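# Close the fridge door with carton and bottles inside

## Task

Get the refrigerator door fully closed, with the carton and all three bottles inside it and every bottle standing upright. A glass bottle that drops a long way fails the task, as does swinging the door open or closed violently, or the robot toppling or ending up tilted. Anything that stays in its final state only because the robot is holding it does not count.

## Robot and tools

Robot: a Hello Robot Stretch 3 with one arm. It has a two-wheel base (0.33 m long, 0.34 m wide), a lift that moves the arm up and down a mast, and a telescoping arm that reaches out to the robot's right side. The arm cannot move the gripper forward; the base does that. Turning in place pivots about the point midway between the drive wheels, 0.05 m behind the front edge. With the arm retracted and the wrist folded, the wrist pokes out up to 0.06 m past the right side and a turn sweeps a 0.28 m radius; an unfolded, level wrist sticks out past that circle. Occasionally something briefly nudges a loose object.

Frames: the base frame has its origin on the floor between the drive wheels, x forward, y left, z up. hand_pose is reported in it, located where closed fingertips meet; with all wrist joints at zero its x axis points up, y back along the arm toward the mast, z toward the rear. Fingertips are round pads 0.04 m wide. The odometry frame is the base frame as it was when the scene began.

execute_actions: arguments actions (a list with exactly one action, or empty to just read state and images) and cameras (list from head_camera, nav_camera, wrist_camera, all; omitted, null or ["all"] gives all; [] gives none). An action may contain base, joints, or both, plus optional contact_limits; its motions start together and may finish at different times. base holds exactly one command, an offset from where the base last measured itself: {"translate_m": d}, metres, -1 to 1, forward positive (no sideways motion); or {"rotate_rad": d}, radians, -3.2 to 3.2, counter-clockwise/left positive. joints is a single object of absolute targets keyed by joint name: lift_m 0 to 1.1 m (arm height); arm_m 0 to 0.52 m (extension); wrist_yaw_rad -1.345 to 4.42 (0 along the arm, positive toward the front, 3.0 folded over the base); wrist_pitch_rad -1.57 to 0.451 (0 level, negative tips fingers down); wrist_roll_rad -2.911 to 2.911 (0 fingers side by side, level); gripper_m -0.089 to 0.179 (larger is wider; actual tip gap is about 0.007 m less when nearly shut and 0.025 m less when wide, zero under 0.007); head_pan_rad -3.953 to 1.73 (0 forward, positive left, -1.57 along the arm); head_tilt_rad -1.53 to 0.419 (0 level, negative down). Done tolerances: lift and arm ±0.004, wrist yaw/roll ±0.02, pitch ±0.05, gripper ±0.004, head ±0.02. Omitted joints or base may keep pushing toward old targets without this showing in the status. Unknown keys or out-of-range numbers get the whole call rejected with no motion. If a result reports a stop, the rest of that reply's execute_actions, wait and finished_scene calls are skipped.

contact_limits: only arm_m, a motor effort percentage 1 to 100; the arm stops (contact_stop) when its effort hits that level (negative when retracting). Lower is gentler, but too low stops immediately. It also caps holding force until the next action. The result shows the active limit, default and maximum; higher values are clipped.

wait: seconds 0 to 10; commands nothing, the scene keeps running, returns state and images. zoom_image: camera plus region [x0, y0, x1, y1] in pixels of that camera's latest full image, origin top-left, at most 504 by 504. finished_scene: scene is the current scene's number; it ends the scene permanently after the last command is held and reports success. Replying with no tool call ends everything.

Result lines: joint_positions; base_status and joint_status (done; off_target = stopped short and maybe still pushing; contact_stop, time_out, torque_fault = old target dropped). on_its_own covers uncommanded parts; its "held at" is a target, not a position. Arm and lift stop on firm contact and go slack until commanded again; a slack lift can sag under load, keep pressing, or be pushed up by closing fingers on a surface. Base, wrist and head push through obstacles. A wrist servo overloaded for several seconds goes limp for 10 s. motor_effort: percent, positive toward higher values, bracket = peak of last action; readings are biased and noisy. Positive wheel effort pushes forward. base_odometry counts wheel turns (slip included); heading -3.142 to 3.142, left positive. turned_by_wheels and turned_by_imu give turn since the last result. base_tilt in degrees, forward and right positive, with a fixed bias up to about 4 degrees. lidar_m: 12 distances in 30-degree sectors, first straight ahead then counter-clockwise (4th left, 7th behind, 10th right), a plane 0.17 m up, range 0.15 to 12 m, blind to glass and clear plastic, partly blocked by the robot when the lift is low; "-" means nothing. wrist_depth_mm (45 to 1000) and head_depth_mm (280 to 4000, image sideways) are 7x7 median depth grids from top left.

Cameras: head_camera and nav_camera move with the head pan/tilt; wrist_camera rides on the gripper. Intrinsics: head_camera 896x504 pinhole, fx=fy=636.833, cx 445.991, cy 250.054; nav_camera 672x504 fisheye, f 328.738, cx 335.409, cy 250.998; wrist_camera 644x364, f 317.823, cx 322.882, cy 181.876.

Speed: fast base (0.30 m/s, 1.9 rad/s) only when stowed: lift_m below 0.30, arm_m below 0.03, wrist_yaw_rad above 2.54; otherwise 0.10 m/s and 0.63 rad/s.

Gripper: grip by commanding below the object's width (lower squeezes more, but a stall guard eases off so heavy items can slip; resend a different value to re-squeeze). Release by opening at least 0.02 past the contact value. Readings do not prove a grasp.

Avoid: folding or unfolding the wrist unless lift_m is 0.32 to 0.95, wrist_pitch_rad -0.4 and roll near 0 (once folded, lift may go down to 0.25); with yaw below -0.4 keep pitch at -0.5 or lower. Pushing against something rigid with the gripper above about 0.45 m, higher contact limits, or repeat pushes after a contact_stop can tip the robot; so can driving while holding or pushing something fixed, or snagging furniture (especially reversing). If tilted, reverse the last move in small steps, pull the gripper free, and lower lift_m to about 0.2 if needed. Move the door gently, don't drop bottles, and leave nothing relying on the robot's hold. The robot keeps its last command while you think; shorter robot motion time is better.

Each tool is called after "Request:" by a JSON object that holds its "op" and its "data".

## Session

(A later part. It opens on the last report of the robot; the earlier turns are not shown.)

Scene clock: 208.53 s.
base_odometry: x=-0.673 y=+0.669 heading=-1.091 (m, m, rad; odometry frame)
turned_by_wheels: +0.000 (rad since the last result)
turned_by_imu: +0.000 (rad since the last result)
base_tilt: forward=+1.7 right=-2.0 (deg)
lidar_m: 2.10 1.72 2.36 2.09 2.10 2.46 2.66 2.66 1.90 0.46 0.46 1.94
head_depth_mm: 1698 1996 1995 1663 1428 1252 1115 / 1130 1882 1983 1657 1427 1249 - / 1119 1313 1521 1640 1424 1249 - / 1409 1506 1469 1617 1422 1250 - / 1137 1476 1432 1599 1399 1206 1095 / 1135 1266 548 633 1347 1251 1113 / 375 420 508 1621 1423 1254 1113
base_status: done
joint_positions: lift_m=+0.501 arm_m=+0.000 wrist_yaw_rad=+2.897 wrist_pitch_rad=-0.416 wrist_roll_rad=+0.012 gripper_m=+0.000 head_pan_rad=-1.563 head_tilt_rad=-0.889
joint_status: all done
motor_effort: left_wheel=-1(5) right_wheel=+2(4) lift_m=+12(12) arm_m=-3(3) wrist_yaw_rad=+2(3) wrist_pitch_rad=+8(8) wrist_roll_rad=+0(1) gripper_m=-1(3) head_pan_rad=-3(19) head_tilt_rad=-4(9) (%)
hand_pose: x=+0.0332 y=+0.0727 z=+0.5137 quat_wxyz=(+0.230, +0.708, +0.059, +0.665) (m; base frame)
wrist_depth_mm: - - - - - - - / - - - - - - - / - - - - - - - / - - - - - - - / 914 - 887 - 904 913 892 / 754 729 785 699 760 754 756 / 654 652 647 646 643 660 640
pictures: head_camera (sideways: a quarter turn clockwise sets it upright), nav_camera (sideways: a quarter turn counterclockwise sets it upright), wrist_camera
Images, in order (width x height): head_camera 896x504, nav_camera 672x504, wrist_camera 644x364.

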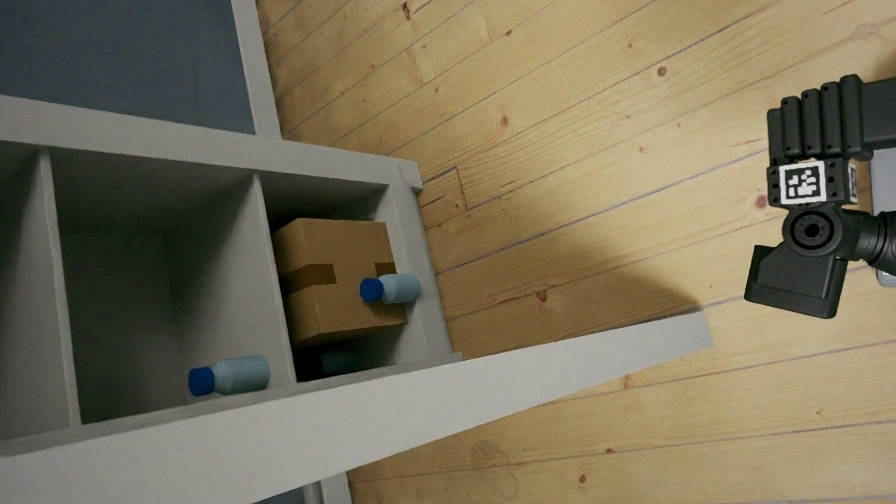

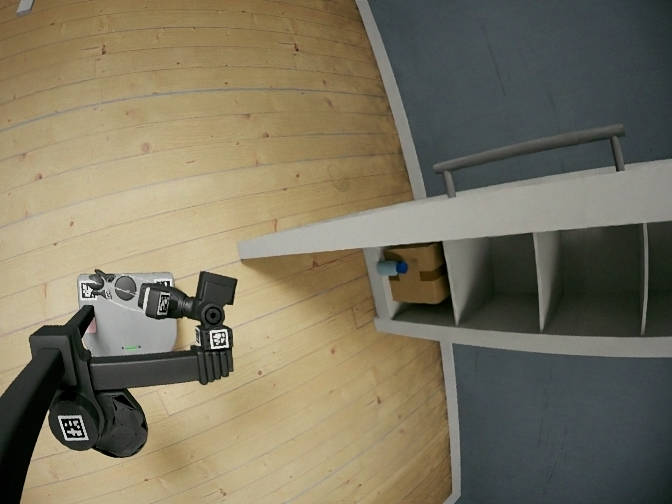

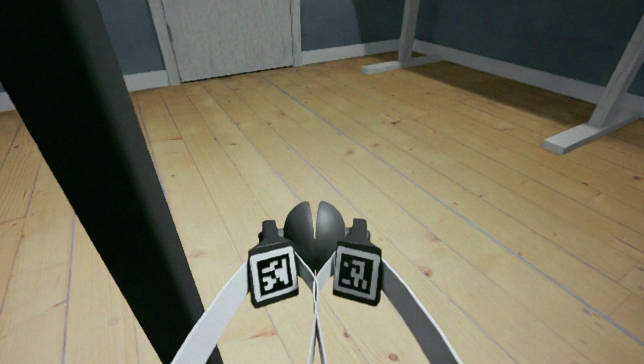

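Request:
{"op": "execute_actions", "data": {"actions": [{"base":{"rotate_rad":0.6}}], "cameras": []}}

Request:
{"op": "execute_actions", "data": {"actions": [{"base":{"translate_m":-0.28}}], "cameras": []}}

Request:
{"op": "execute_actions", "data": {"actions": [{"base":{"rotate_rad":-0.6}}], "cameras": []}}

Request:
{"op": "execute_actions", "data": {"actions": [{"joints":{"wrist_yaw_rad":0,"wrist_pitch_rad":-0.4}}]}}

Scene clock: 224.67 s.
base_odometry: x=-0.673 y=+0.669 heading=-0.491 (m, m, rad; odometry frame)
turned_by_wheels: +0.600 (rad since the last result)
turned_by_imu: +0.587 (rad since the last result)
base_tilt: forward=+1.9 right=-2.0 (deg)
lidar_m: 1.72 2.30 2.09 2.11 2.58 2.65 2.67 1.22 0.46 1.67 2.03 2.10
head_depth_mm: 370 423 1237 1538 1427 1247 1113 / 1418 1568 527 630 1371 1245 - / 1438 1657 1892 1659 1343 1210 - / 1537 1781 1965 1658 1430 1243 - / 1582 1853 1995 1669 1424 1253 1092 / 1632 1909 1991 1671 1431 1244 1116 / 1691 1996 1988 1667 1429 1253 1111
base_status: done
joint_positions: lift_m=+0.501 arm_m=+0.000 wrist_yaw_rad=+2.897 wrist_pitch_rad=-0.416 wrist_roll_rad=+0.012 gripper_m=+0.000 head_pan_rad=-1.563 head_tilt_rad=-0.889
joint_status: not commanded
motor_effort: left_wheel=-2(5) right_wheel=+2(6) lift_m=+12(12) arm_m=-3(3) wrist_yaw_rad=+2(2) wrist_pitch_rad=+8(8) wrist_roll_rad=+0(0) gripper_m=-1(2) head_pan_rad=-3(3) head_tilt_rad=-4(3) (%)
hand_pose: x=+0.0332 y=+0.0727 z=+0.5137 quat_wxyz=(+0.230, +0.708, +0.059, +0.665) (m; base frame)
wrist_depth_mm: - - - - - - - / - - - - - - - / - - - - - - - / - - - - - - - / 872 - 885 - 898 908 914 / 746 734 781 703 759 769 750 / 645 656 648 653 650 652 646
pictures: none
No camera images: the call's "cameras" was empty. Leave "cameras" out to get every camera's image.

Scene clock: 228.43 s.
base_odometry: x=-0.920 y=+0.801 heading=-0.491 (m, m, rad; odometry frame)
turned_by_wheels: +0.000 (rad since the last result)
turned_by_imu: +0.001 (rad since the last result)
base_tilt: forward=+1.9 right=-2.1 (deg)
lidar_m: 2.00 2.41 2.20 2.21 2.65 2.39 2.41 1.73 0.98 0.44 0.45 2.36
head_depth_mm: 1023 1363 1276 1463 1427 1254 1109 / 1026 1397 1302 1440 1428 1252 - / 917 1095 1264 1534 1424 1253 - / 695 804 961 1182 1363 1251 - / 523 581 657 756 898 1184 1097 / 419 456 511 611 1345 1251 1114 / 358 406 502 1617 1435 1248 1113
base_status: done
joint_positions: lift_m=+0.501 arm_m=+0.000 wrist_yaw_rad=+2.897 wrist_pitch_rad=-0.416 wrist_roll_rad=+0.012 gripper_m=+0.000 head_pan_rad=-1.563 head_tilt_rad=-0.889
joint_status: not commanded
motor_effort: left_wheel=-1(6) right_wheel=+2(2) lift_m=+12(12) arm_m=-3(3) wrist_yaw_rad=+2(2) wrist_pitch_rad=+8(8) wrist_roll_rad=+0(0) gripper_m=-2(2) head_pan_rad=-3(3) head_tilt_rad=-4(5) (%)
hand_pose: x=+0.0332 y=+0.0727 z=+0.5137 quat_wxyz=(+0.230, +0.708, +0.059, +0.665) (m; base frame)
wrist_depth_mm: - - - - - - - / - - - - - - - / - - - - - - - / - - - - - - - / 888 - 901 - 915 894 922 / 745 740 791 711 755 767 753 / 650 658 648 651 650 652 648
pictures: none
No camera images: the call's "cameras" was empty. Leave "cameras" out to get every camera's image.

Scene clock: 230.33 s.
base_odometry: x=-0.920 y=+0.801 heading=-1.091 (m, m, rad; odometry frame)
turned_by_wheels: -0.600 (rad since the last result)
turned_by_imu: -0.587 (rad since the last result)
base_tilt: forward=+1.7 right=-2.0 (deg)
lidar_m: 2.36 1.99 2.50 2.19 2.20 2.57 2.39 2.40 1.79 0.98 0.47 0.44
head_depth_mm: 1597 1879 1993 1661 1429 1254 1112 / 1539 1806 1998 1664 1426 1246 - / 1493 1746 1944 1669 1424 1250 - / 929 1081 1360 1582 1421 1249 - / 1011 1356 1312 1537 1425 1249 1093 / 1025 1400 1310 1443 1430 1247 1111 / 1022 1357 1277 1458 1368 1116 1077
base_status: done
joint_positions: lift_m=+0.501 arm_m=+0.000 wrist_yaw_rad=+2.897 wrist_pitch_rad=-0.416 wrist_roll_rad=+0.012 gripper_m=+0.000 head_pan_rad=-1.563 head_tilt_rad=-0.889
joint_status: not commanded
motor_effort: left_wheel=+1(5) right_wheel=-1(6) lift_m=+12(12) arm_m=-3(3) wrist_yaw_rad=+2(2) wrist_pitch_rad=+8(8) wrist_roll_rad=+0(0) gripper_m=-1(1) head_pan_rad=-3(3) head_tilt_rad=-4(4) (%)
hand_pose: x=+0.0332 y=+0.0727 z=+0.5137 quat_wxyz=(+0.230, +0.708, +0.059, +0.665) (m; base frame)
wrist_depth_mm: - - - - - - - / - - - - - - - / - - - - - - - / - - - - - - - / 908 - 924 - 896 912 887 / 755 736 791 703 760 761 737 / 662 647 660 654 637 638 657
pictures: none
No camera images: the call's "cameras" was empty. Leave "cameras" out to get every camera's image.

Scene clock: 232.80 s.
base_odometry: x=-0.920 y=+0.801 heading=-1.091 (m, m, rad; odometry frame)
turned_by_wheels: +0.000 (rad since the last result)
turned_by_imu: +0.000 (rad since the last result)
base_tilt: forward=+1.9 right=-1.9 (deg)
lidar_m: 2.36 2.00 2.50 2.20 2.20 2.57 2.40 2.40 1.79 0.97 0.47 0.44
head_depth_mm: 1590 1873 2008 1660 1422 1247 1111 / 1542 1801 1994 1664 1429 1248 - / 1497 1734 1942 1663 1428 1248 - / 928 1074 1361 1587 1424 1270 1108 / 1015 1359 1319 1538 1428 1250 1108 / 1026 1404 1313 1441 1425 1248 1114 / 1025 1354 1278 1460 1366 1118 1079
base_status: not commanded
joint_positions: lift_m=+0.501 arm_m=+0.000 wrist_yaw_rad=+0.004 wrist_pitch_rad=-0.416 wrist_roll_rad=+0.012 gripper_m=+0.000 head_pan_rad=-1.563 head_tilt_rad=-0.889
joint_status: all done
motor_effort: left_wheel=+1(2) right_wheel=-2(1) lift_m=+11(12) arm_m=-3(3) wrist_yaw_rad=-4(4) wrist_pitch_rad=+8(7) wrist_roll_rad=+0(0) gripper_m=-2(3) head_pan_rad=-3(3) head_tilt_rad=-4(4) (%)
hand_pose: x=-0.0207 y=-0.3699 z=+0.5137 quat_wxyz=(+0.688, +0.147, -0.695, -0.146) (m; base frame)
wrist_depth_mm: 585 745 - 809 - - - / 617 856 828 - - - - / 583 802 856 - - - - / 553 849 918 - - - - / 528 884 916 - 908 881 906 / 512 759 761 707 753 753 756 / 492 653 652 651 658 648 659
pictures: head_camera (sideways: a quarter turn clockwise sets it upright), nav_camera (sideways: a quarter turn counterclockwise sets it upright), wrist_camera
Images, in order (width x height): head_camera 896x504, nav_camera 672x504, wrist_camera 644x364.

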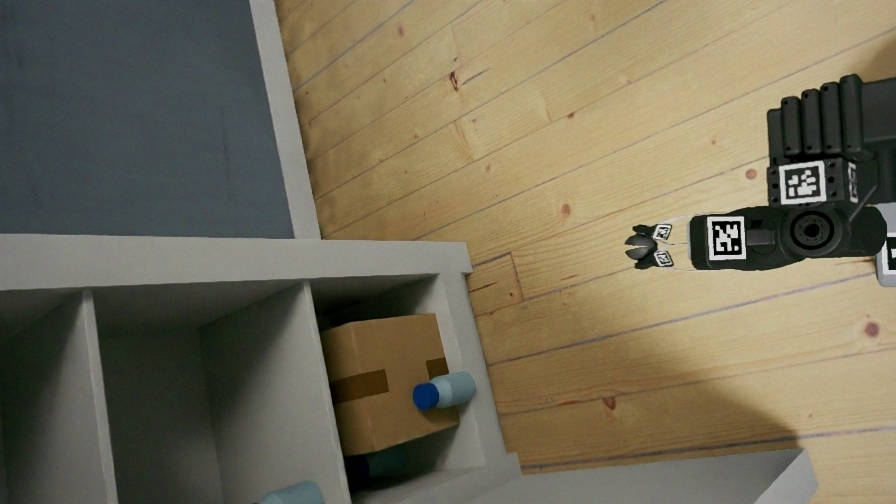

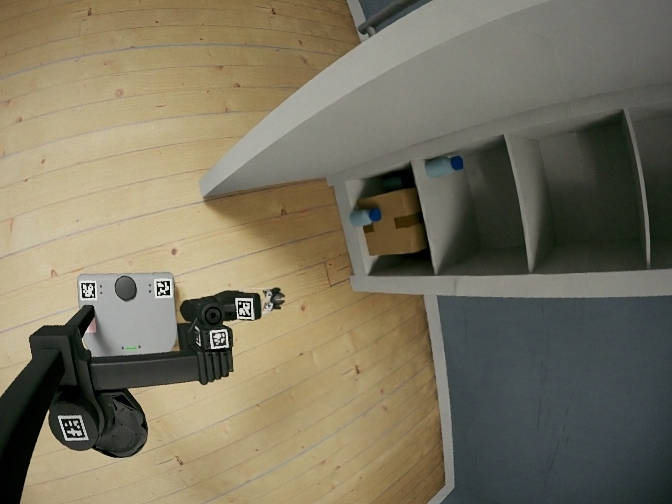

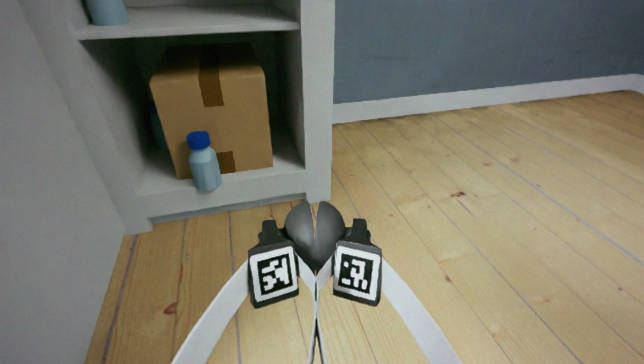

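Request:
{"op": "execute_actions", "data": {"actions": [{"base":{"translate_m":0.27},"joints":{"gripper_m":0.13,"wrist_pitch_rad":-0.12,"lift_m":0.17,"arm_m":0.12}}]}}

Scene clock: 244.03 s.
base_odometry: x=-0.795 y=+0.561 heading=-1.091 (m, m, rad; odometry frame)
turned_by_wheels: +0.000 (rad since the last result)
turned_by_imu: -0.001 (rad since the last result)
base_tilt: forward=+1.8 right=-2.1 (deg)
lidar_m: 2.10 1.77 2.46 2.25 2.26 2.65 2.66 2.66 1.07 0.30 0.30 1.75
head_depth_mm: 1506 1795 1990 1657 1426 1251 1114 / 946 1091 1401 1627 1424 1248 1116 / 1038 1306 1338 1561 1428 1260 1112 / 1023 1404 1313 1496 1426 1269 1109 / 1023 1382 1274 1489 1385 793 1092 / 979 1308 329 387 494 1234 1111 / - - 305 384 1421 1253 1110
base_status: done
joint_positions: lift_m=+0.171 arm_m=+0.120 wrist_yaw_rad=+0.003 wrist_pitch_rad=-0.141 wrist_roll_rad=+0.012 gripper_m=+0.130 head_pan_rad=-1.563 head_tilt_rad=-0.889
joint_status: all done
motor_effort: left_wheel=+1(6) right_wheel=-1(2) lift_m=+12(11) arm_m=+3(7) wrist_yaw_rad=-2(3) wrist_pitch_rad=+11(12) wrist_roll_rad=+0(0) gripper_m=+0(84) head_pan_rad=-3(3) head_tilt_rad=-3(4) (%)
hand_pose: x=-0.0208 y=-0.5150 z=+0.2493 quat_wxyz=(+0.701, +0.051, -0.709, -0.050) (m; base frame)
wrist_depth_mm: 192 364 897 893 662 - - / 186 342 709 634 671 - - / 181 325 693 648 710 - - / 176 308 613 652 714 983 997 / 170 236 617 673 689 718 689 / 161 - 513 518 517 - 510 / - 262 418 421 416 413 410
pictures: head_camera (sideways: a quarter turn clockwise sets it upright), nav_camera (sideways: a quarter turn counterclockwise sets it upright), wrist_camera
Images, in order (width x height): head_camera 896x504, nav_camera 672x504, wrist_camera 644x364.

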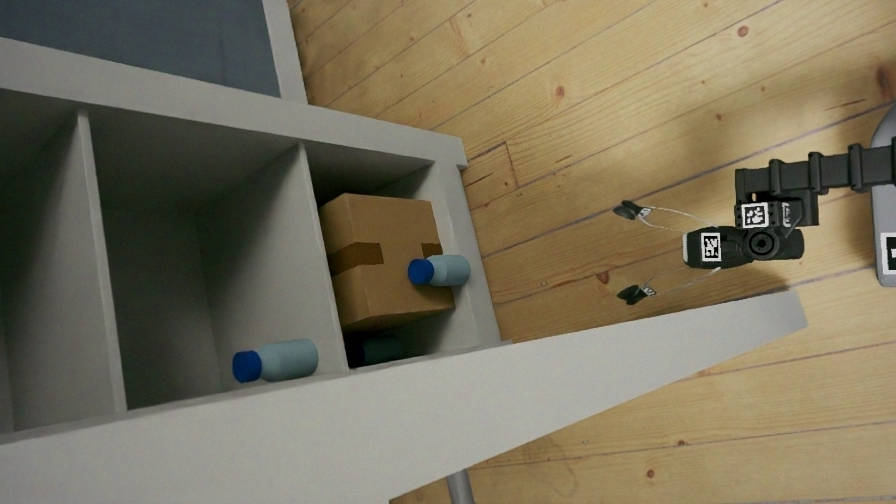

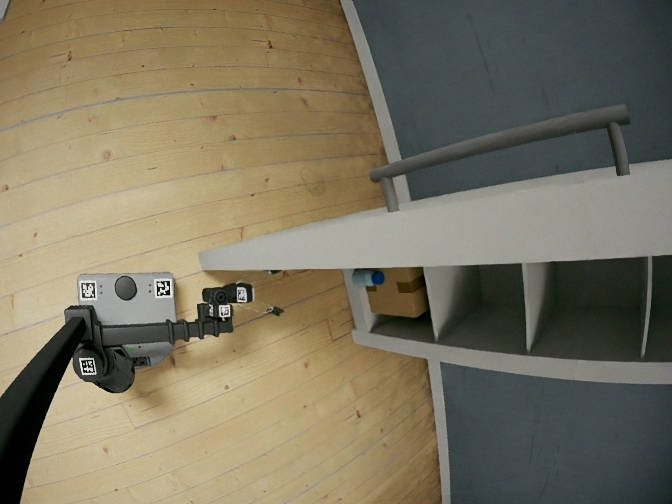

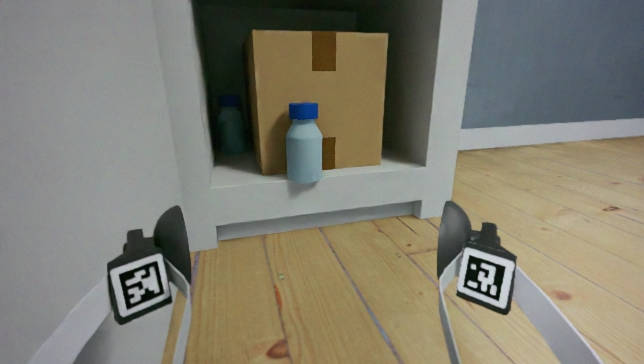

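Request:
{"op": "execute_actions", "data": {"actions": [{"base":{"translate_m":0.03},"joints":{"lift_m":0.12,"arm_m":0.36}}], "cameras": ["wrist_camera","head_camera"]}}

Scene clock: 250.27 s.
base_odometry: x=-0.781 y=+0.534 heading=-1.091 (m, m, rad; odometry frame)
turned_by_wheels: +0.000 (rad since the last result)
turned_by_imu: +0.000 (rad since the last result)
base_tilt: forward=+1.8 right=-2.0 (deg)
lidar_m: 2.07 1.74 2.42 2.25 2.27 2.65 2.68 2.69 1.08 0.29 0.29 1.74
head_depth_mm: 967 1782 1988 1661 1422 1254 1110 / 976 1113 1315 1626 1427 1250 1112 / 1075 1358 1340 1550 1453 1251 1108 / 1025 1403 1307 1466 1473 1248 1113 / 1025 1357 344 409 512 754 1095 / - - 306 376 1368 1248 1115 / - - 1622 1674 1429 1252 1109
base_status: done
joint_positions: lift_m=+0.121 arm_m=+0.360 wrist_yaw_rad=+0.002 wrist_pitch_rad=-0.140 wrist_roll_rad=+0.012 gripper_m=+0.130 head_pan_rad=-1.563 head_tilt_rad=-0.889
joint_status: all done
motor_effort: left_wheel=+1(6) right_wheel=-1(1) lift_m=+12(10) arm_m=+3(3) wrist_yaw_rad=-3(2) wrist_pitch_rad=+11(11) wrist_roll_rad=+0(0) gripper_m=+1(0) head_pan_rad=-3(3) head_tilt_rad=-4(4) (%)
hand_pose: x=-0.0209 y=-0.7550 z=+0.1995 quat_wxyz=(+0.701, +0.050, -0.709, -0.049) (m; base frame)
wrist_depth_mm: 264 302 664 363 399 441 - / 238 295 542 373 417 445 - / 231 310 559 352 448 455 - / 224 322 418 367 454 467 858 / 219 328 370 404 444 496 575 / 214 - 415 434 436 - 436 / - 339 353 350 352 349 348
pictures: head_camera (sideways: a quarter turn clockwise sets it upright), wrist_camera
Images, in order (width x height): head_camera 896x504, wrist_camera 644x364.

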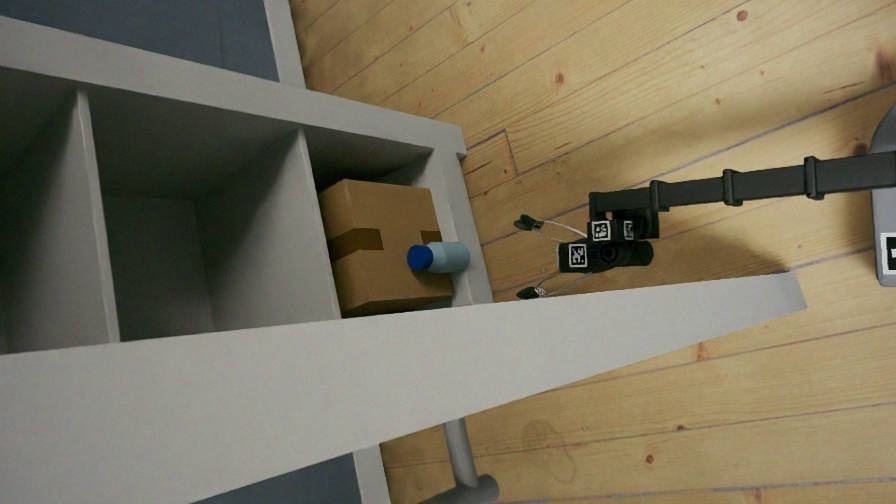

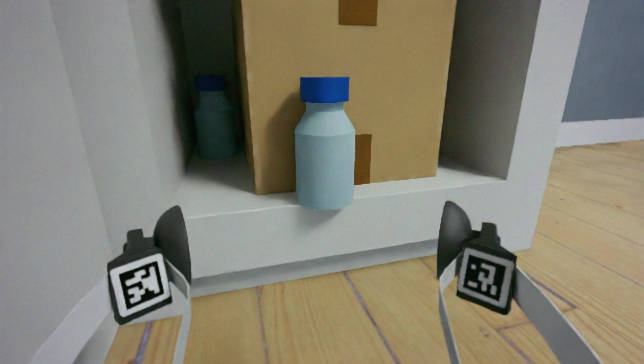

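Request:
{"op": "execute_actions", "data": {"actions": [{"joints":{"arm_m":0.46}}], "cameras": ["wrist_camera","head_camera"]}}

Scene clock: 255.70 s.
base_odometry: x=-0.781 y=+0.534 heading=-1.091 (m, m, rad; odometry frame)
turned_by_wheels: +0.000 (rad since the last result)
turned_by_imu: +0.000 (rad since the last result)
base_tilt: forward=+1.8 right=-2.0 (deg)
lidar_m: 2.07 1.74 2.42 2.24 2.27 2.65 2.69 2.69 1.08 0.29 0.29 1.73
head_depth_mm: 970 1784 1998 1662 1429 1249 1109 / 975 1116 1326 1629 1430 1249 1110 / 1074 1354 1345 1556 1444 1260 1112 / 1023 1400 1308 1462 1373 1247 1113 / 1026 1359 344 408 519 754 1094 / - - 306 376 1369 1248 1110 / - - 1613 1669 1425 1251 1113
base_status: not commanded
joint_positions: lift_m=+0.121 arm_m=+0.460 wrist_yaw_rad=+0.002 wrist_pitch_rad=-0.140 wrist_roll_rad=+0.012 gripper_m=+0.130 head_pan_rad=-1.563 head_tilt_rad=-0.889
joint_status: all done
motor_effort: left_wheel=+1(1) right_wheel=-2(1) lift_m=+12(12) arm_m=+3(3) wrist_yaw_rad=-2(2) wrist_pitch_rad=+10(10) wrist_roll_rad=+0(0) gripper_m=+1(1) head_pan_rad=-3(3) head_tilt_rad=-4(4) (%)
hand_pose: x=-0.0209 y=-0.8550 z=+0.1995 quat_wxyz=(+0.701, +0.050, -0.709, -0.049) (m; base frame)
wrist_depth_mm: 212 398 266 275 298 358 317 / 200 376 279 282 315 382 331 / 209 359 454 252 331 398 349 / 217 338 387 253 350 397 371 / 228 258 312 268 327 356 507 / 235 - 280 306 336 - 409 / 246 269 326 350 351 351 348
pictures: head_camera (sideways: a quarter turn clockwise sets it upright), wrist_camera
Images, in order (width x height): head_camera 896x504, wrist_camera 644x364.

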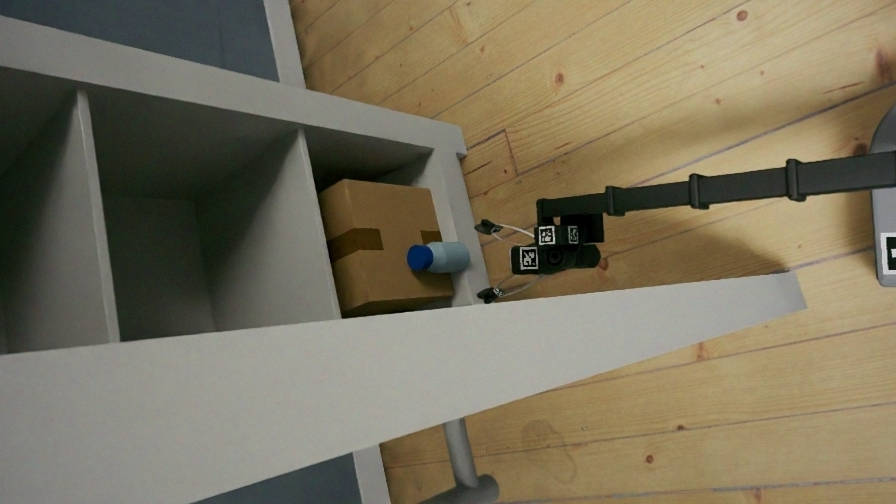

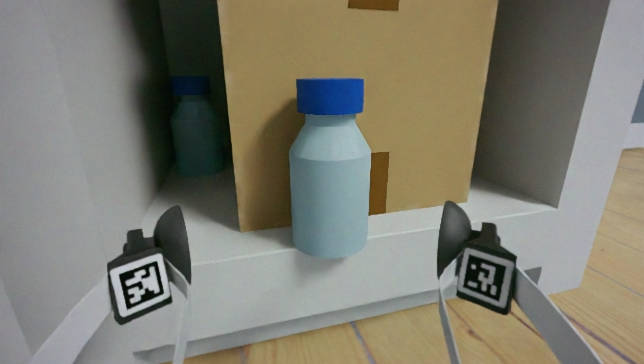

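Request:
{"op": "execute_actions", "data": {"actions": [{"joints":{"arm_m":0.3,"gripper_m":0.0,"lift_m":0.3}}], "cameras": []}}

Request:
{"op": "execute_actions", "data": {"actions": [{"base":{"translate_m":0.16}}]}}

Scene clock: 269.30 s.
base_odometry: x=-0.781 y=+0.534 heading=-1.091 (m, m, rad; odometry frame)
turned_by_wheels: +0.000 (rad since the last result)
turned_by_imu: +0.000 (rad since the last result)
base_tilt: forward=+1.7 right=-2.1 (deg)
lidar_m: 2.07 1.74 2.42 2.25 2.27 2.66 2.68 2.69 1.08 0.29 0.29 1.74
head_depth_mm: 971 1801 1987 1662 1428 1256 1116 / 974 1115 1322 1625 1433 1249 1107 / 1075 1358 1344 1560 1458 1243 1112 / 1022 1405 1306 1461 1483 1248 1117 / 1024 1365 344 409 519 754 1092 / - - 307 376 1370 1251 1109 / - - 1622 1666 1424 1249 1113
base_status: not commanded
joint_positions: lift_m=+0.299 arm_m=+0.300 wrist_yaw_rad=+0.002 wrist_pitch_rad=-0.140 wrist_roll_rad=+0.012 gripper_m=+0.000 head_pan_rad=-1.563 head_tilt_rad=-0.889
joint_status: all done
motor_effort: left_wheel=+1(1) right_wheel=-1(1) lift_m=+28(27) arm_m=-3(3) wrist_yaw_rad=-2(2) wrist_pitch_rad=+10(10) wrist_roll_rad=-1(0) gripper_m=-3(84) head_pan_rad=-3(3) head_tilt_rad=-4(3) (%)
hand_pose: x=-0.0209 y=-0.6956 z=+0.3785 quat_wxyz=(+0.701, +0.050, -0.709, -0.049) (m; base frame)
wrist_depth_mm: 226 324 417 585 580 463 - / 218 345 787 828 695 489 - / 210 358 762 474 519 519 - / 204 374 663 492 552 553 - / 199 340 652 - 586 582 954 / 192 323 477 501 574 653 723 / 187 306 492 527 578 577 578
pictures: none
No camera images: the call's "cameras" was empty. Leave "cameras" out to get every camera's image.

Scene clock: 272.03 s.
base_odometry: x=-0.707 y=+0.393 heading=-1.092 (m, m, rad; odometry frame)
turned_by_wheels: -0.001 (rad since the last result)
turned_by_imu: -0.182 (rad since the last result)
base_tilt: forward=+1.6 right=-2.1 (deg)
lidar_m: 1.97 1.94 1.64 2.33 2.31 2.47 2.86 2.81 1.16 0.28 0.67 1.55
head_depth_mm: 1738 2062 1993 1661 1424 1246 1115 / 992 1846 1940 1668 1420 1242 1110 / - 298 353 1556 1428 1245 1111 / - - 309 382 505 750 1107 / - 305 351 452 738 1205 1109 / 313 390 449 428 1398 1248 1108 / 388 1146 1527 1665 1428 1249 1111
base_status: done
joint_positions: lift_m=+0.300 arm_m=+0.300 wrist_yaw_rad=+0.010 wrist_pitch_rad=-0.140 wrist_roll_rad=+0.012 gripper_m=+0.000 head_pan_rad=-1.563 head_tilt_rad=-0.890
joint_status: not commanded
on_its_own: right_wheel is at rest, and its effort (+23) is outside its rest range (-18 to +18)
motor_effort: left_wheel=-12(17) right_wheel=+23(27) lift_m=+27(27) arm_m=-2(3) wrist_yaw_rad=-7(11) wrist_pitch_rad=+10(11) wrist_roll_rad=+0(0) gripper_m=-2(1) head_pan_rad=-2(3) head_tilt_rad=-3(4) (%)
hand_pose: x=-0.0190 y=-0.6956 z=+0.3787 quat_wxyz=(+0.702, +0.053, -0.709, -0.047) (m; base frame)
wrist_depth_mm: 293 385 573 700 539 - - / 270 578 767 831 583 - - / 249 396 472 511 585 - - / 238 364 482 520 593 - - / 226 379 585 - 636 957 980 / 210 397 521 543 658 723 724 / 196 416 506 564 577 576 583
pictures: head_camera (sideways: a quarter turn clockwise sets it upright), nav_camera (sideways: a quarter turn counterclockwise sets it upright), wrist_camera
Images, in order (width x height): head_camera 896x504, nav_camera 672x504, wrist_camera 644x364.

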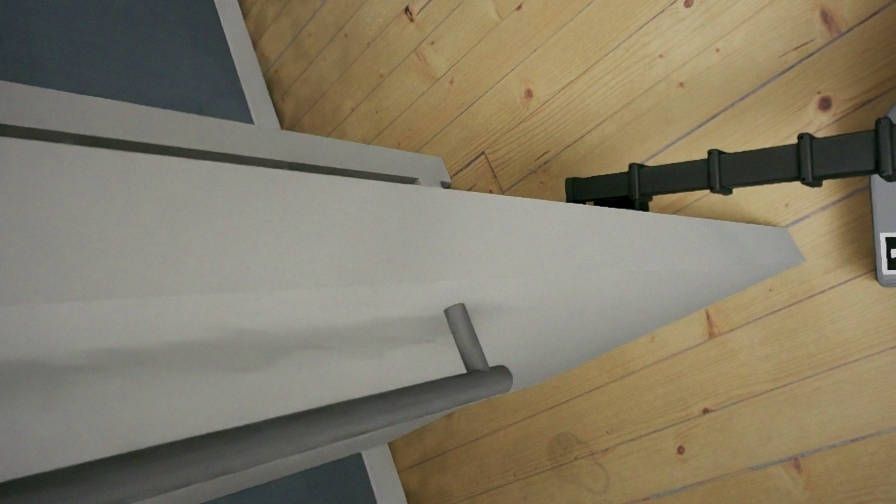

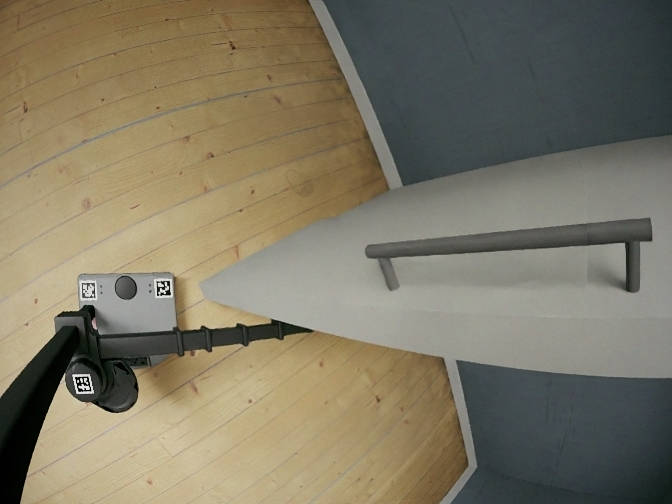

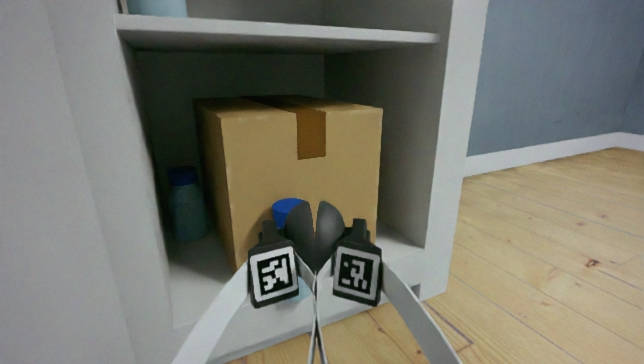

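Request:
{"op": "execute_actions", "data": {"actions": [{"base":{"translate_m":-0.15},"joints":{"arm_m":0.0}}], "cameras": []}}

Request:
{"op": "execute_actions", "data": {"actions": [{"base":{"rotate_rad":0.8}}], "cameras": []}}

Request:
{"op": "execute_actions", "data": {"actions": [{"base":{"translate_m":-0.3}}], "cameras": []}}

Request:
{"op": "execute_actions", "data": {"actions": [{"base":{"rotate_rad":-0.5}}]}}

Scene clock: 285.63 s.
base_odometry: x=-0.776 y=+0.526 heading=-1.092 (m, m, rad; odometry frame)
turned_by_wheels: +0.000 (rad since the last result)
turned_by_imu: +0.001 (rad since the last result)
base_tilt: forward=+1.8 right=-2.0 (deg)
lidar_m: 2.11 1.74 1.76 2.27 2.24 2.41 2.71 2.68 1.97 0.96 0.32 1.62
head_depth_mm: 1800 2148 1994 1655 1426 1245 1112 / 1694 1991 1988 1670 1429 1253 1133 / 1538 1837 1942 1660 1425 1253 1148 / 993 1172 1377 1573 1414 1252 1114 / 1074 1401 1310 1507 1428 1248 1092 / 1019 1397 1275 1473 557 727 1112 / 975 1327 347 385 490 1253 1112
base_status: done
joint_positions: lift_m=+0.300 arm_m=+0.000 wrist_yaw_rad=+0.002 wrist_pitch_rad=-0.138 wrist_roll_rad=+0.012 gripper_m=+0.000 head_pan_rad=-1.563 head_tilt_rad=-0.890
joint_status: all done
motor_effort: left_wheel=+0(12) right_wheel=+0(20) lift_m=+27(27) arm_m=-3(8) wrist_yaw_rad=-2(8) wrist_pitch_rad=+10(10) wrist_roll_rad=+0(0) gripper_m=-2(3) head_pan_rad=-2(3) head_tilt_rad=-4(3) (%)
hand_pose: x=-0.0210 y=-0.3958 z=+0.3791 quat_wxyz=(+0.702, +0.049, -0.709, -0.049) (m; base frame)
wrist_depth_mm: 347 658 - 847 - - - / 317 847 - 872 - - - / 290 644 783 870 - - - / 268 676 809 912 - - - / 248 696 797 - 970 978 964 / 236 604 723 667 742 735 726 / 229 503 574 582 596 578 581
pictures: none
No camera images: the call's "cameras" was empty. Leave "cameras" out to get every camera's image.

Scene clock: 288.37 s.
base_odometry: x=-0.776 y=+0.526 heading=-0.292 (m, m, rad; odometry frame)
turned_by_wheels: +0.800 (rad since the last result)
turned_by_imu: +0.468 (rad since the last result)
base_tilt: forward=+1.8 right=-2.1 (deg)
lidar_m: 2.13 1.79 2.28 2.22 2.36 2.70 2.62 2.05 0.95 0.32 1.59 2.19
head_depth_mm: 1022 1353 1269 1492 1431 1248 1115 / 1025 1392 1308 1476 1428 1248 1130 / 1024 1382 1306 1471 1425 1248 1147 / 831 935 1090 1326 1367 945 1107 / - 297 350 433 593 1205 1108 / - 300 1736 1590 1423 1244 1112 / 1336 1447 1691 1665 1422 1252 1117
base_status: done
joint_positions: lift_m=+0.300 arm_m=+0.000 wrist_yaw_rad=-0.076 wrist_pitch_rad=-0.141 wrist_roll_rad=+0.015 gripper_m=+0.000 head_pan_rad=-1.563 head_tilt_rad=-0.890
joint_status: not commanded
on_its_own: wrist_yaw_rad is held at -0.070, not at your +0.000, by its stall guard, which is not easing now
motor_effort: left_wheel=-2(16) right_wheel=+3(19) lift_m=+27(27) arm_m=+3(3) wrist_yaw_rad=+4(59) wrist_pitch_rad=+11(11) wrist_roll_rad=-1(1) gripper_m=-2(9) head_pan_rad=-3(3) head_tilt_rad=-4(4) (%)
hand_pose: x=-0.0405 y=-0.3943 z=+0.3785 quat_wxyz=(+0.698, +0.023, -0.712, -0.077) (m; base frame)
wrist_depth_mm: - 61 136 708 - 708 - / - 62 133 - - 781 - / - 64 131 782 773 789 - / - 67 128 830 820 859 - / - 71 115 - 825 833 948 / - 75 91 660 718 710 721 / - 80 145 574 599 581 574
pictures: none
No camera images: the call's "cameras" was empty. Leave "cameras" out to get every camera's image.

Scene clock: 292.60 s.
base_odometry: x=-1.064 y=+0.612 heading=-0.292 (m, m, rad; odometry frame)
turned_by_wheels: +0.000 (rad since the last result)
turned_by_imu: +0.001 (rad since the last result)
base_tilt: forward=+1.8 right=-2.2 (deg)
lidar_m: 2.08 2.56 2.29 2.25 2.38 2.39 2.33 2.04 0.96 0.92 0.44 0.45
head_depth_mm: 1303 1543 1831 1666 1425 1246 1112 / 855 975 1227 1630 1427 1252 1127 / 1022 1345 1245 1499 1432 1247 1148 / 1023 1371 1273 1470 1420 1250 1123 / 1026 1369 1276 1498 1428 1249 1116 / 973 1196 1185 1324 1368 1232 1115 / 851 908 921 917 916 916 1096
base_status: done
joint_positions: lift_m=+0.300 arm_m=+0.000 wrist_yaw_rad=-0.073 wrist_pitch_rad=-0.141 wrist_roll_rad=+0.015 gripper_m=+0.000 head_pan_rad=-1.563 head_tilt_rad=-0.890
joint_status: not commanded
on_its_own: wrist_yaw_rad is held at -0.070, not at your +0.000, by its stall guard, which is not easing now
motor_effort: left_wheel=+0(6) right_wheel=+1(3) lift_m=+27(27) arm_m=+3(3) wrist_yaw_rad=+2(4) wrist_pitch_rad=+11(11) wrist_roll_rad=-1(1) gripper_m=-1(3) head_pan_rad=-3(3) head_tilt_rad=-4(4) (%)
hand_pose: x=-0.0397 y=-0.3943 z=+0.3785 quat_wxyz=(+0.698, +0.024, -0.712, -0.076) (m; base frame)
wrist_depth_mm: 425 613 990 - 701 - - / 424 633 924 - 729 - - / 420 652 766 743 - - - / 422 626 781 805 - - - / 415 628 760 - 839 971 947 / 414 628 725 667 721 719 700 / 410 564 582 585 578 568 584
pictures: none
No camera images: the call's "cameras" was empty. Leave "cameras" out to get every camera's image.

Scene clock: 294.33 s.
base_odometry: x=-1.064 y=+0.612 heading=-0.792 (m, m, rad; odometry frame)
turned_by_wheels: -0.500 (rad since the last result)
turned_by_imu: -0.489 (rad since the last result)
base_tilt: forward=+1.7 right=-2.1 (deg)
lidar_m: 0.47 2.08 2.58 2.28 2.28 2.41 2.38 2.32 1.98 0.96 0.92 0.43
head_depth_mm: 1821 2197 2001 1657 1433 1249 1109 / 1704 2018 1999 1657 1430 1246 1129 / 1608 1875 1989 1661 1419 1248 1146 / 1513 1750 1931 1665 1429 1245 1120 / 1433 1649 1887 1663 1425 1250 1113 / 1350 1485 1166 1435 1430 1250 1112 / 809 1022 1202 1323 1396 1244 1111
base_status: done
joint_positions: lift_m=+0.300 arm_m=+0.000 wrist_yaw_rad=-0.072 wrist_pitch_rad=-0.141 wrist_roll_rad=+0.015 gripper_m=+0.000 head_pan_rad=-1.563 head_tilt_rad=-0.890
joint_status: not commanded
on_its_own: wrist_yaw_rad is held at -0.070, not at your +0.000, by its stall guard, which is not easing now
motor_effort: left_wheel=+2(5) right_wheel=-1(2) lift_m=+27(27) arm_m=+3(3) wrist_yaw_rad=+2(2) wrist_pitch_rad=+11(11) wrist_roll_rad=-1(1) gripper_m=-2(2) head_pan_rad=-2(3) head_tilt_rad=-4(3) (%)
hand_pose: x=-0.0396 y=-0.3943 z=+0.3785 quat_wxyz=(+0.698, +0.024, -0.712, -0.076) (m; base frame)
wrist_depth_mm: 848 621 - - - - - / 848 688 - - - - - / 599 693 - - - - - / 627 724 - - - - - / 626 723 912 - 963 950 949 / 639 690 730 656 714 709 709 / 581 583 574 582 575 577 577
pictures: head_camera (sideways: a quarter turn clockwise sets it upright), nav_camera (sideways: a quarter turn counterclockwise sets it upright), wrist_camera
Images, in order (width x height): head_camera 896x504, nav_camera 672x504, wrist_camera 644x364.

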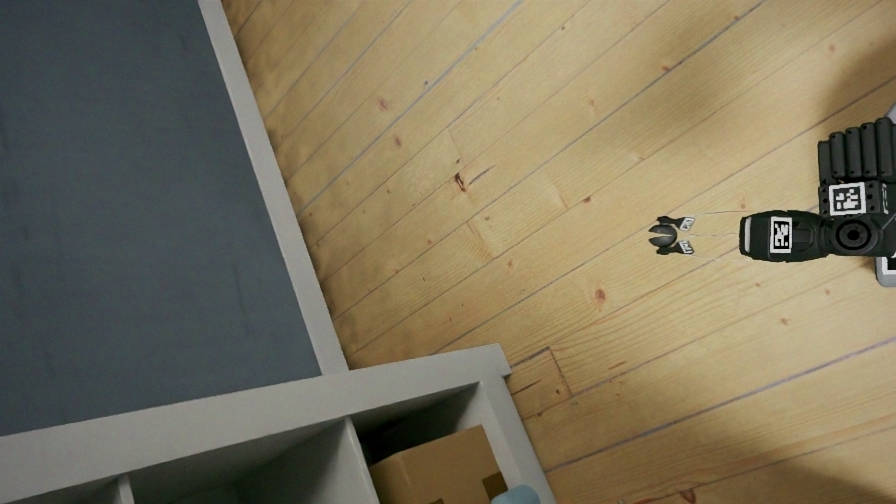

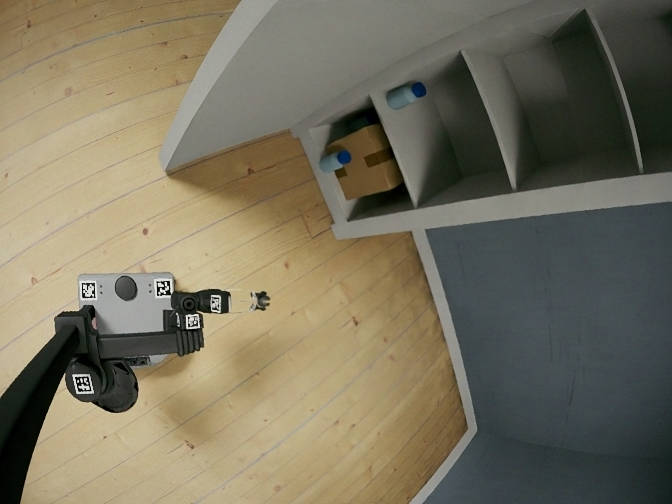

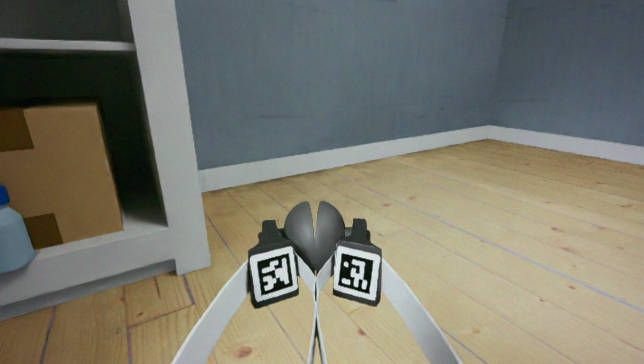

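Request:
{"op": "execute_actions", "data": {"actions": [{"base":{"translate_m":0.16},"joints":{"lift_m":0.5,"wrist_pitch_rad":-1.4,"wrist_yaw_rad":0}}], "cameras": []}}

Request:
{"op": "execute_actions", "data": {"actions": [{"base":{"rotate_rad":0.45}}]}}

Scene clock: 316.10 s.
base_odometry: x=-0.951 y=+0.498 heading=-0.792 (m, m, rad; odometry frame)
turned_by_wheels: +0.000 (rad since the last result)
turned_by_imu: -0.001 (rad since the last result)
base_tilt: forward=+1.7 right=-2.1 (deg)
lidar_m: 2.19 2.02 1.97 2.36 2.33 2.47 2.52 2.48 1.90 0.93 0.51 0.29
head_depth_mm: 1732 2075 1987 1668 1427 1248 1116 / 1620 1928 2011 1660 1431 1246 - / 1534 1794 1957 1673 1422 1248 - / 1447 1672 1887 1665 1428 1245 1118 / 829 961 1148 1447 1432 1250 1110 / 890 1179 1203 1308 1397 1251 1110 / 975 1271 1203 1223 1376 1227 893
base_status: done
joint_positions: lift_m=+0.499 arm_m=+0.000 wrist_yaw_rad=-0.004 wrist_pitch_rad=-1.398 wrist_roll_rad=+0.015 gripper_m=+0.000 head_pan_rad=-1.563 head_tilt_rad=-0.890
joint_status: all done
motor_effort: left_wheel=+1(6) right_wheel=-1(2) lift_m=+28(30) arm_m=+3(3) wrist_yaw_rad=+3(3) wrist_pitch_rad=-1(11) wrist_roll_rad=-1(1) gripper_m=-2(2) head_pan_rad=-3(3) head_tilt_rad=-5(4) (%)
hand_pose: x=-0.0217 y=-0.1650 z=+0.3816 quat_wxyz=(+0.536, +0.451, -0.546, -0.460) (m; base frame)
wrist_depth_mm: 531 531 541 549 543 552 549 / 470 535 539 541 553 551 552 / 420 535 548 536 550 554 560 / 380 545 543 543 551 553 552 / 363 544 543 - - 557 562 / 539 545 535 - - 563 566 / 543 543 549 - - 559 563
pictures: none
No camera images: the call's "cameras" was empty. Leave "cameras" out to get every camera's image.

Scene clock: 317.77 s.
base_odometry: x=-0.951 y=+0.498 heading=-0.342 (m, m, rad; odometry frame)
turned_by_wheels: +0.450 (rad since the last result)
turned_by_imu: +0.440 (rad since the last result)
base_tilt: forward=+1.8 right=-2.0 (deg)
lidar_m: 2.29 1.97 2.40 2.32 2.41 2.56 2.47 2.04 0.93 0.65 0.29 2.02
head_depth_mm: 827 916 1652 1668 1426 1250 1118 / 973 1169 1164 1372 1419 1248 - / 975 1339 1235 1419 1424 1248 - / 977 1332 1235 1328 1425 1246 1115 / 975 1296 1142 1432 1394 1227 1107 / 778 847 917 872 834 798 990 / 604 583 565 547 533 578 1094
base_status: done
joint_positions: lift_m=+0.499 arm_m=+0.000 wrist_yaw_rad=-0.004 wrist_pitch_rad=-1.398 wrist_roll_rad=+0.015 gripper_m=+0.000 head_pan_rad=-1.563 head_tilt_rad=-0.890
joint_status: not commanded
motor_effort: left_wheel=-1(5) right_wheel=+1(5) lift_m=+28(28) arm_m=+3(3) wrist_yaw_rad=+2(2) wrist_pitch_rad=-1(2) wrist_roll_rad=-1(1) gripper_m=-2(3) head_pan_rad=-3(3) head_tilt_rad=-4(4) (%)
hand_pose: x=-0.0217 y=-0.1649 z=+0.3816 quat_wxyz=(+0.536, +0.451, -0.546, -0.460) (m; base frame)
wrist_depth_mm: 241 356 539 537 548 548 550 / 238 352 545 541 551 555 558 / 257 361 540 549 549 551 553 / 541 542 544 546 550 556 552 / 527 539 538 - - 556 567 / 538 541 538 - - 568 559 / 536 544 549 - - 562 568
pictures: head_camera (sideways: a quarter turn clockwise sets it upright), nav_camera (sideways: a quarter turn counterclockwise sets it upright), wrist_camera
Images, in order (width x height): head_camera 896x504, nav_camera 672x504, wrist_camera 644x364.

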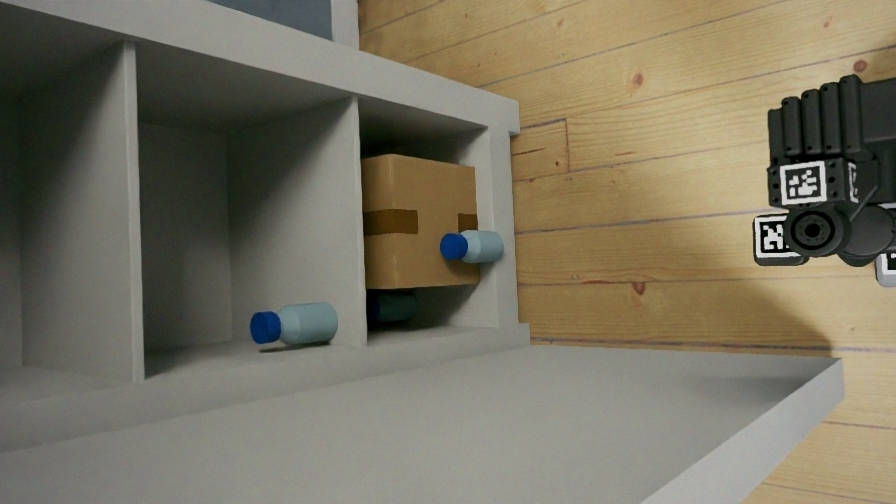

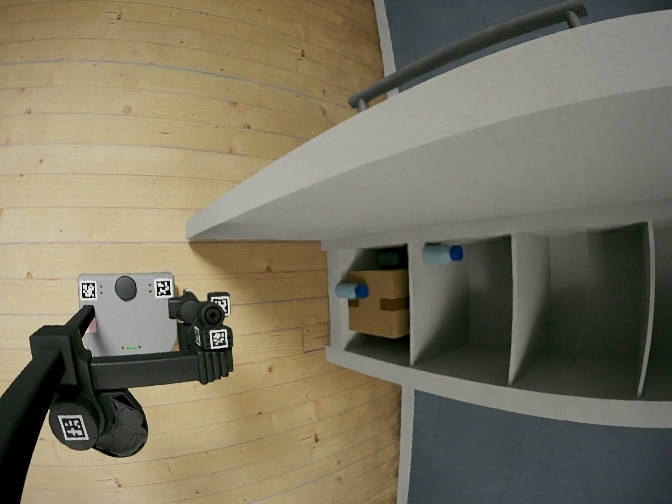

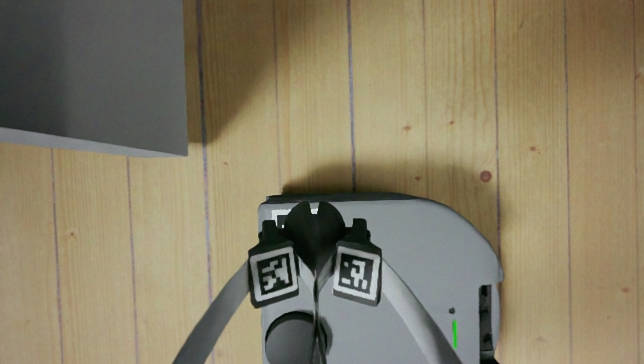

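Excellent alignment. Bottle base at pixel x≈500 (closer than the earlier 470).

Request:
{"op": "execute_actions", "data": {"actions": [{"joints":{"arm_m":0.2,"wrist_pitch_rad":-0.12}}], "cameras": []}}

Request:
{"op": "execute_actions", "data": {"actions": [{"joints":{"arm_m":0.36,"lift_m":0.14,"gripper_m":0.13}}], "cameras": ["wrist_camera"]}}

Scene clock: 323.63 s.
base_odometry: x=-0.951 y=+0.498 heading=-0.342 (m, m, rad; odometry frame)
turned_by_wheels: +0.000 (rad since the last result)
turned_by_imu: +0.000 (rad since the last result)
base_tilt: forward=+1.7 right=-2.0 (deg)
lidar_m: 2.29 1.96 2.40 2.33 2.41 2.57 2.47 2.04 0.93 0.65 0.29 2.02
head_depth_mm: 828 917 1656 1652 1429 1253 1111 / 975 1171 1169 1371 1425 1257 - / 975 1345 1237 1426 1503 1229 1115 / 977 1331 1234 1320 1456 1246 1118 / 978 1301 1136 1427 1392 1225 1110 / 777 849 915 872 832 799 988 / 603 583 564 547 532 579 1100
base_status: not commanded
joint_positions: lift_m=+0.499 arm_m=+0.200 wrist_yaw_rad=-0.002 wrist_pitch_rad=-0.141 wrist_roll_rad=+0.015 gripper_m=+0.000 head_pan_rad=-1.563 head_tilt_rad=-0.890
joint_status: all done
motor_effort: left_wheel=-1(1) right_wheel=+2(1) lift_m=+27(28) arm_m=+3(5) wrist_yaw_rad=+1(2) wrist_pitch_rad=+11(12) wrist_roll_rad=-1(1) gripper_m=-2(3) head_pan_rad=-2(3) head_tilt_rad=-4(4) (%)
hand_pose: x=-0.0220 y=-0.5949 z=+0.5782 quat_wxyz=(+0.700, +0.049, -0.710, -0.051) (m; base frame)
wrist_depth_mm: 243 366 602 808 795 490 397 / 243 360 504 821 837 495 420 / 241 352 506 824 745 493 - / 242 354 490 532 533 479 - / 240 350 534 - 572 509 - / 238 345 499 573 587 536 - / 237 345 647 591 622 591 832
pictures: none
No camera images: the call's "cameras" was empty. Leave "cameras" out to get every camera's image.

Scene clock: 327.73 s.
base_odometry: x=-0.951 y=+0.498 heading=-0.342 (m, m, rad; odometry frame)
turned_by_wheels: +0.000 (rad since the last result)
turned_by_imu: +0.000 (rad since the last result)
base_tilt: forward=+1.8 right=-2.0 (deg)
lidar_m: 2.28 1.96 2.40 2.33 2.41 2.58 2.47 2.04 0.93 0.65 0.29 2.03
head_depth_mm: 827 917 1653 1657 1422 1249 1112 / 975 1172 1168 1378 1427 1248 1110 / 974 1338 1237 1425 1457 1247 1111 / 975 1338 1235 1320 1487 1248 1122 / 975 1296 1135 1429 1395 1230 1114 / 780 847 916 873 835 801 990 / 603 583 564 548 532 577 1093
base_status: not commanded
joint_positions: lift_m=+0.141 arm_m=+0.360 wrist_yaw_rad=-0.002 wrist_pitch_rad=-0.141 wrist_roll_rad=+0.015 gripper_m=+0.130 head_pan_rad=-1.563 head_tilt_rad=-0.890
joint_status: all done
motor_effort: left_wheel=-1(1) right_wheel=+1(1) lift_m=+12(27) arm_m=+3(5) wrist_yaw_rad=+2(1) wrist_pitch_rad=+11(11) wrist_roll_rad=-1(1) gripper_m=+0(88) head_pan_rad=-3(3) head_tilt_rad=-4(4) (%)
hand_pose: x=-0.0220 y=-0.7550 z=+0.2194 quat_wxyz=(+0.700, +0.049, -0.710, -0.051) (m; base frame)
wrist_depth_mm: 229 275 449 280 280 284 334 / 241 274 494 290 295 300 335 / 251 273 508 261 311 319 336 / 264 274 441 262 325 339 340 / 239 288 354 277 341 348 325 / 239 - 310 312 318 - 325 / 225 325 352 361 362 360 352
pictures: wrist_camera
Images, in order (width x height): wrist_camera 644x364.

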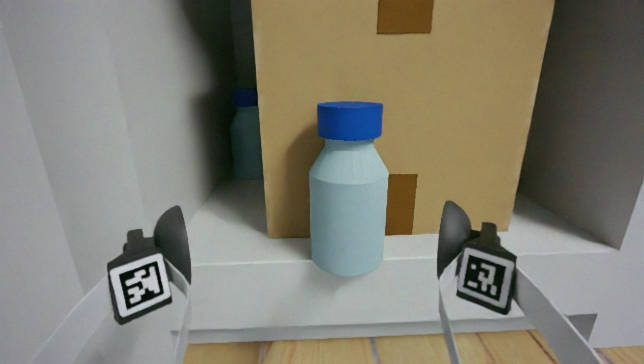

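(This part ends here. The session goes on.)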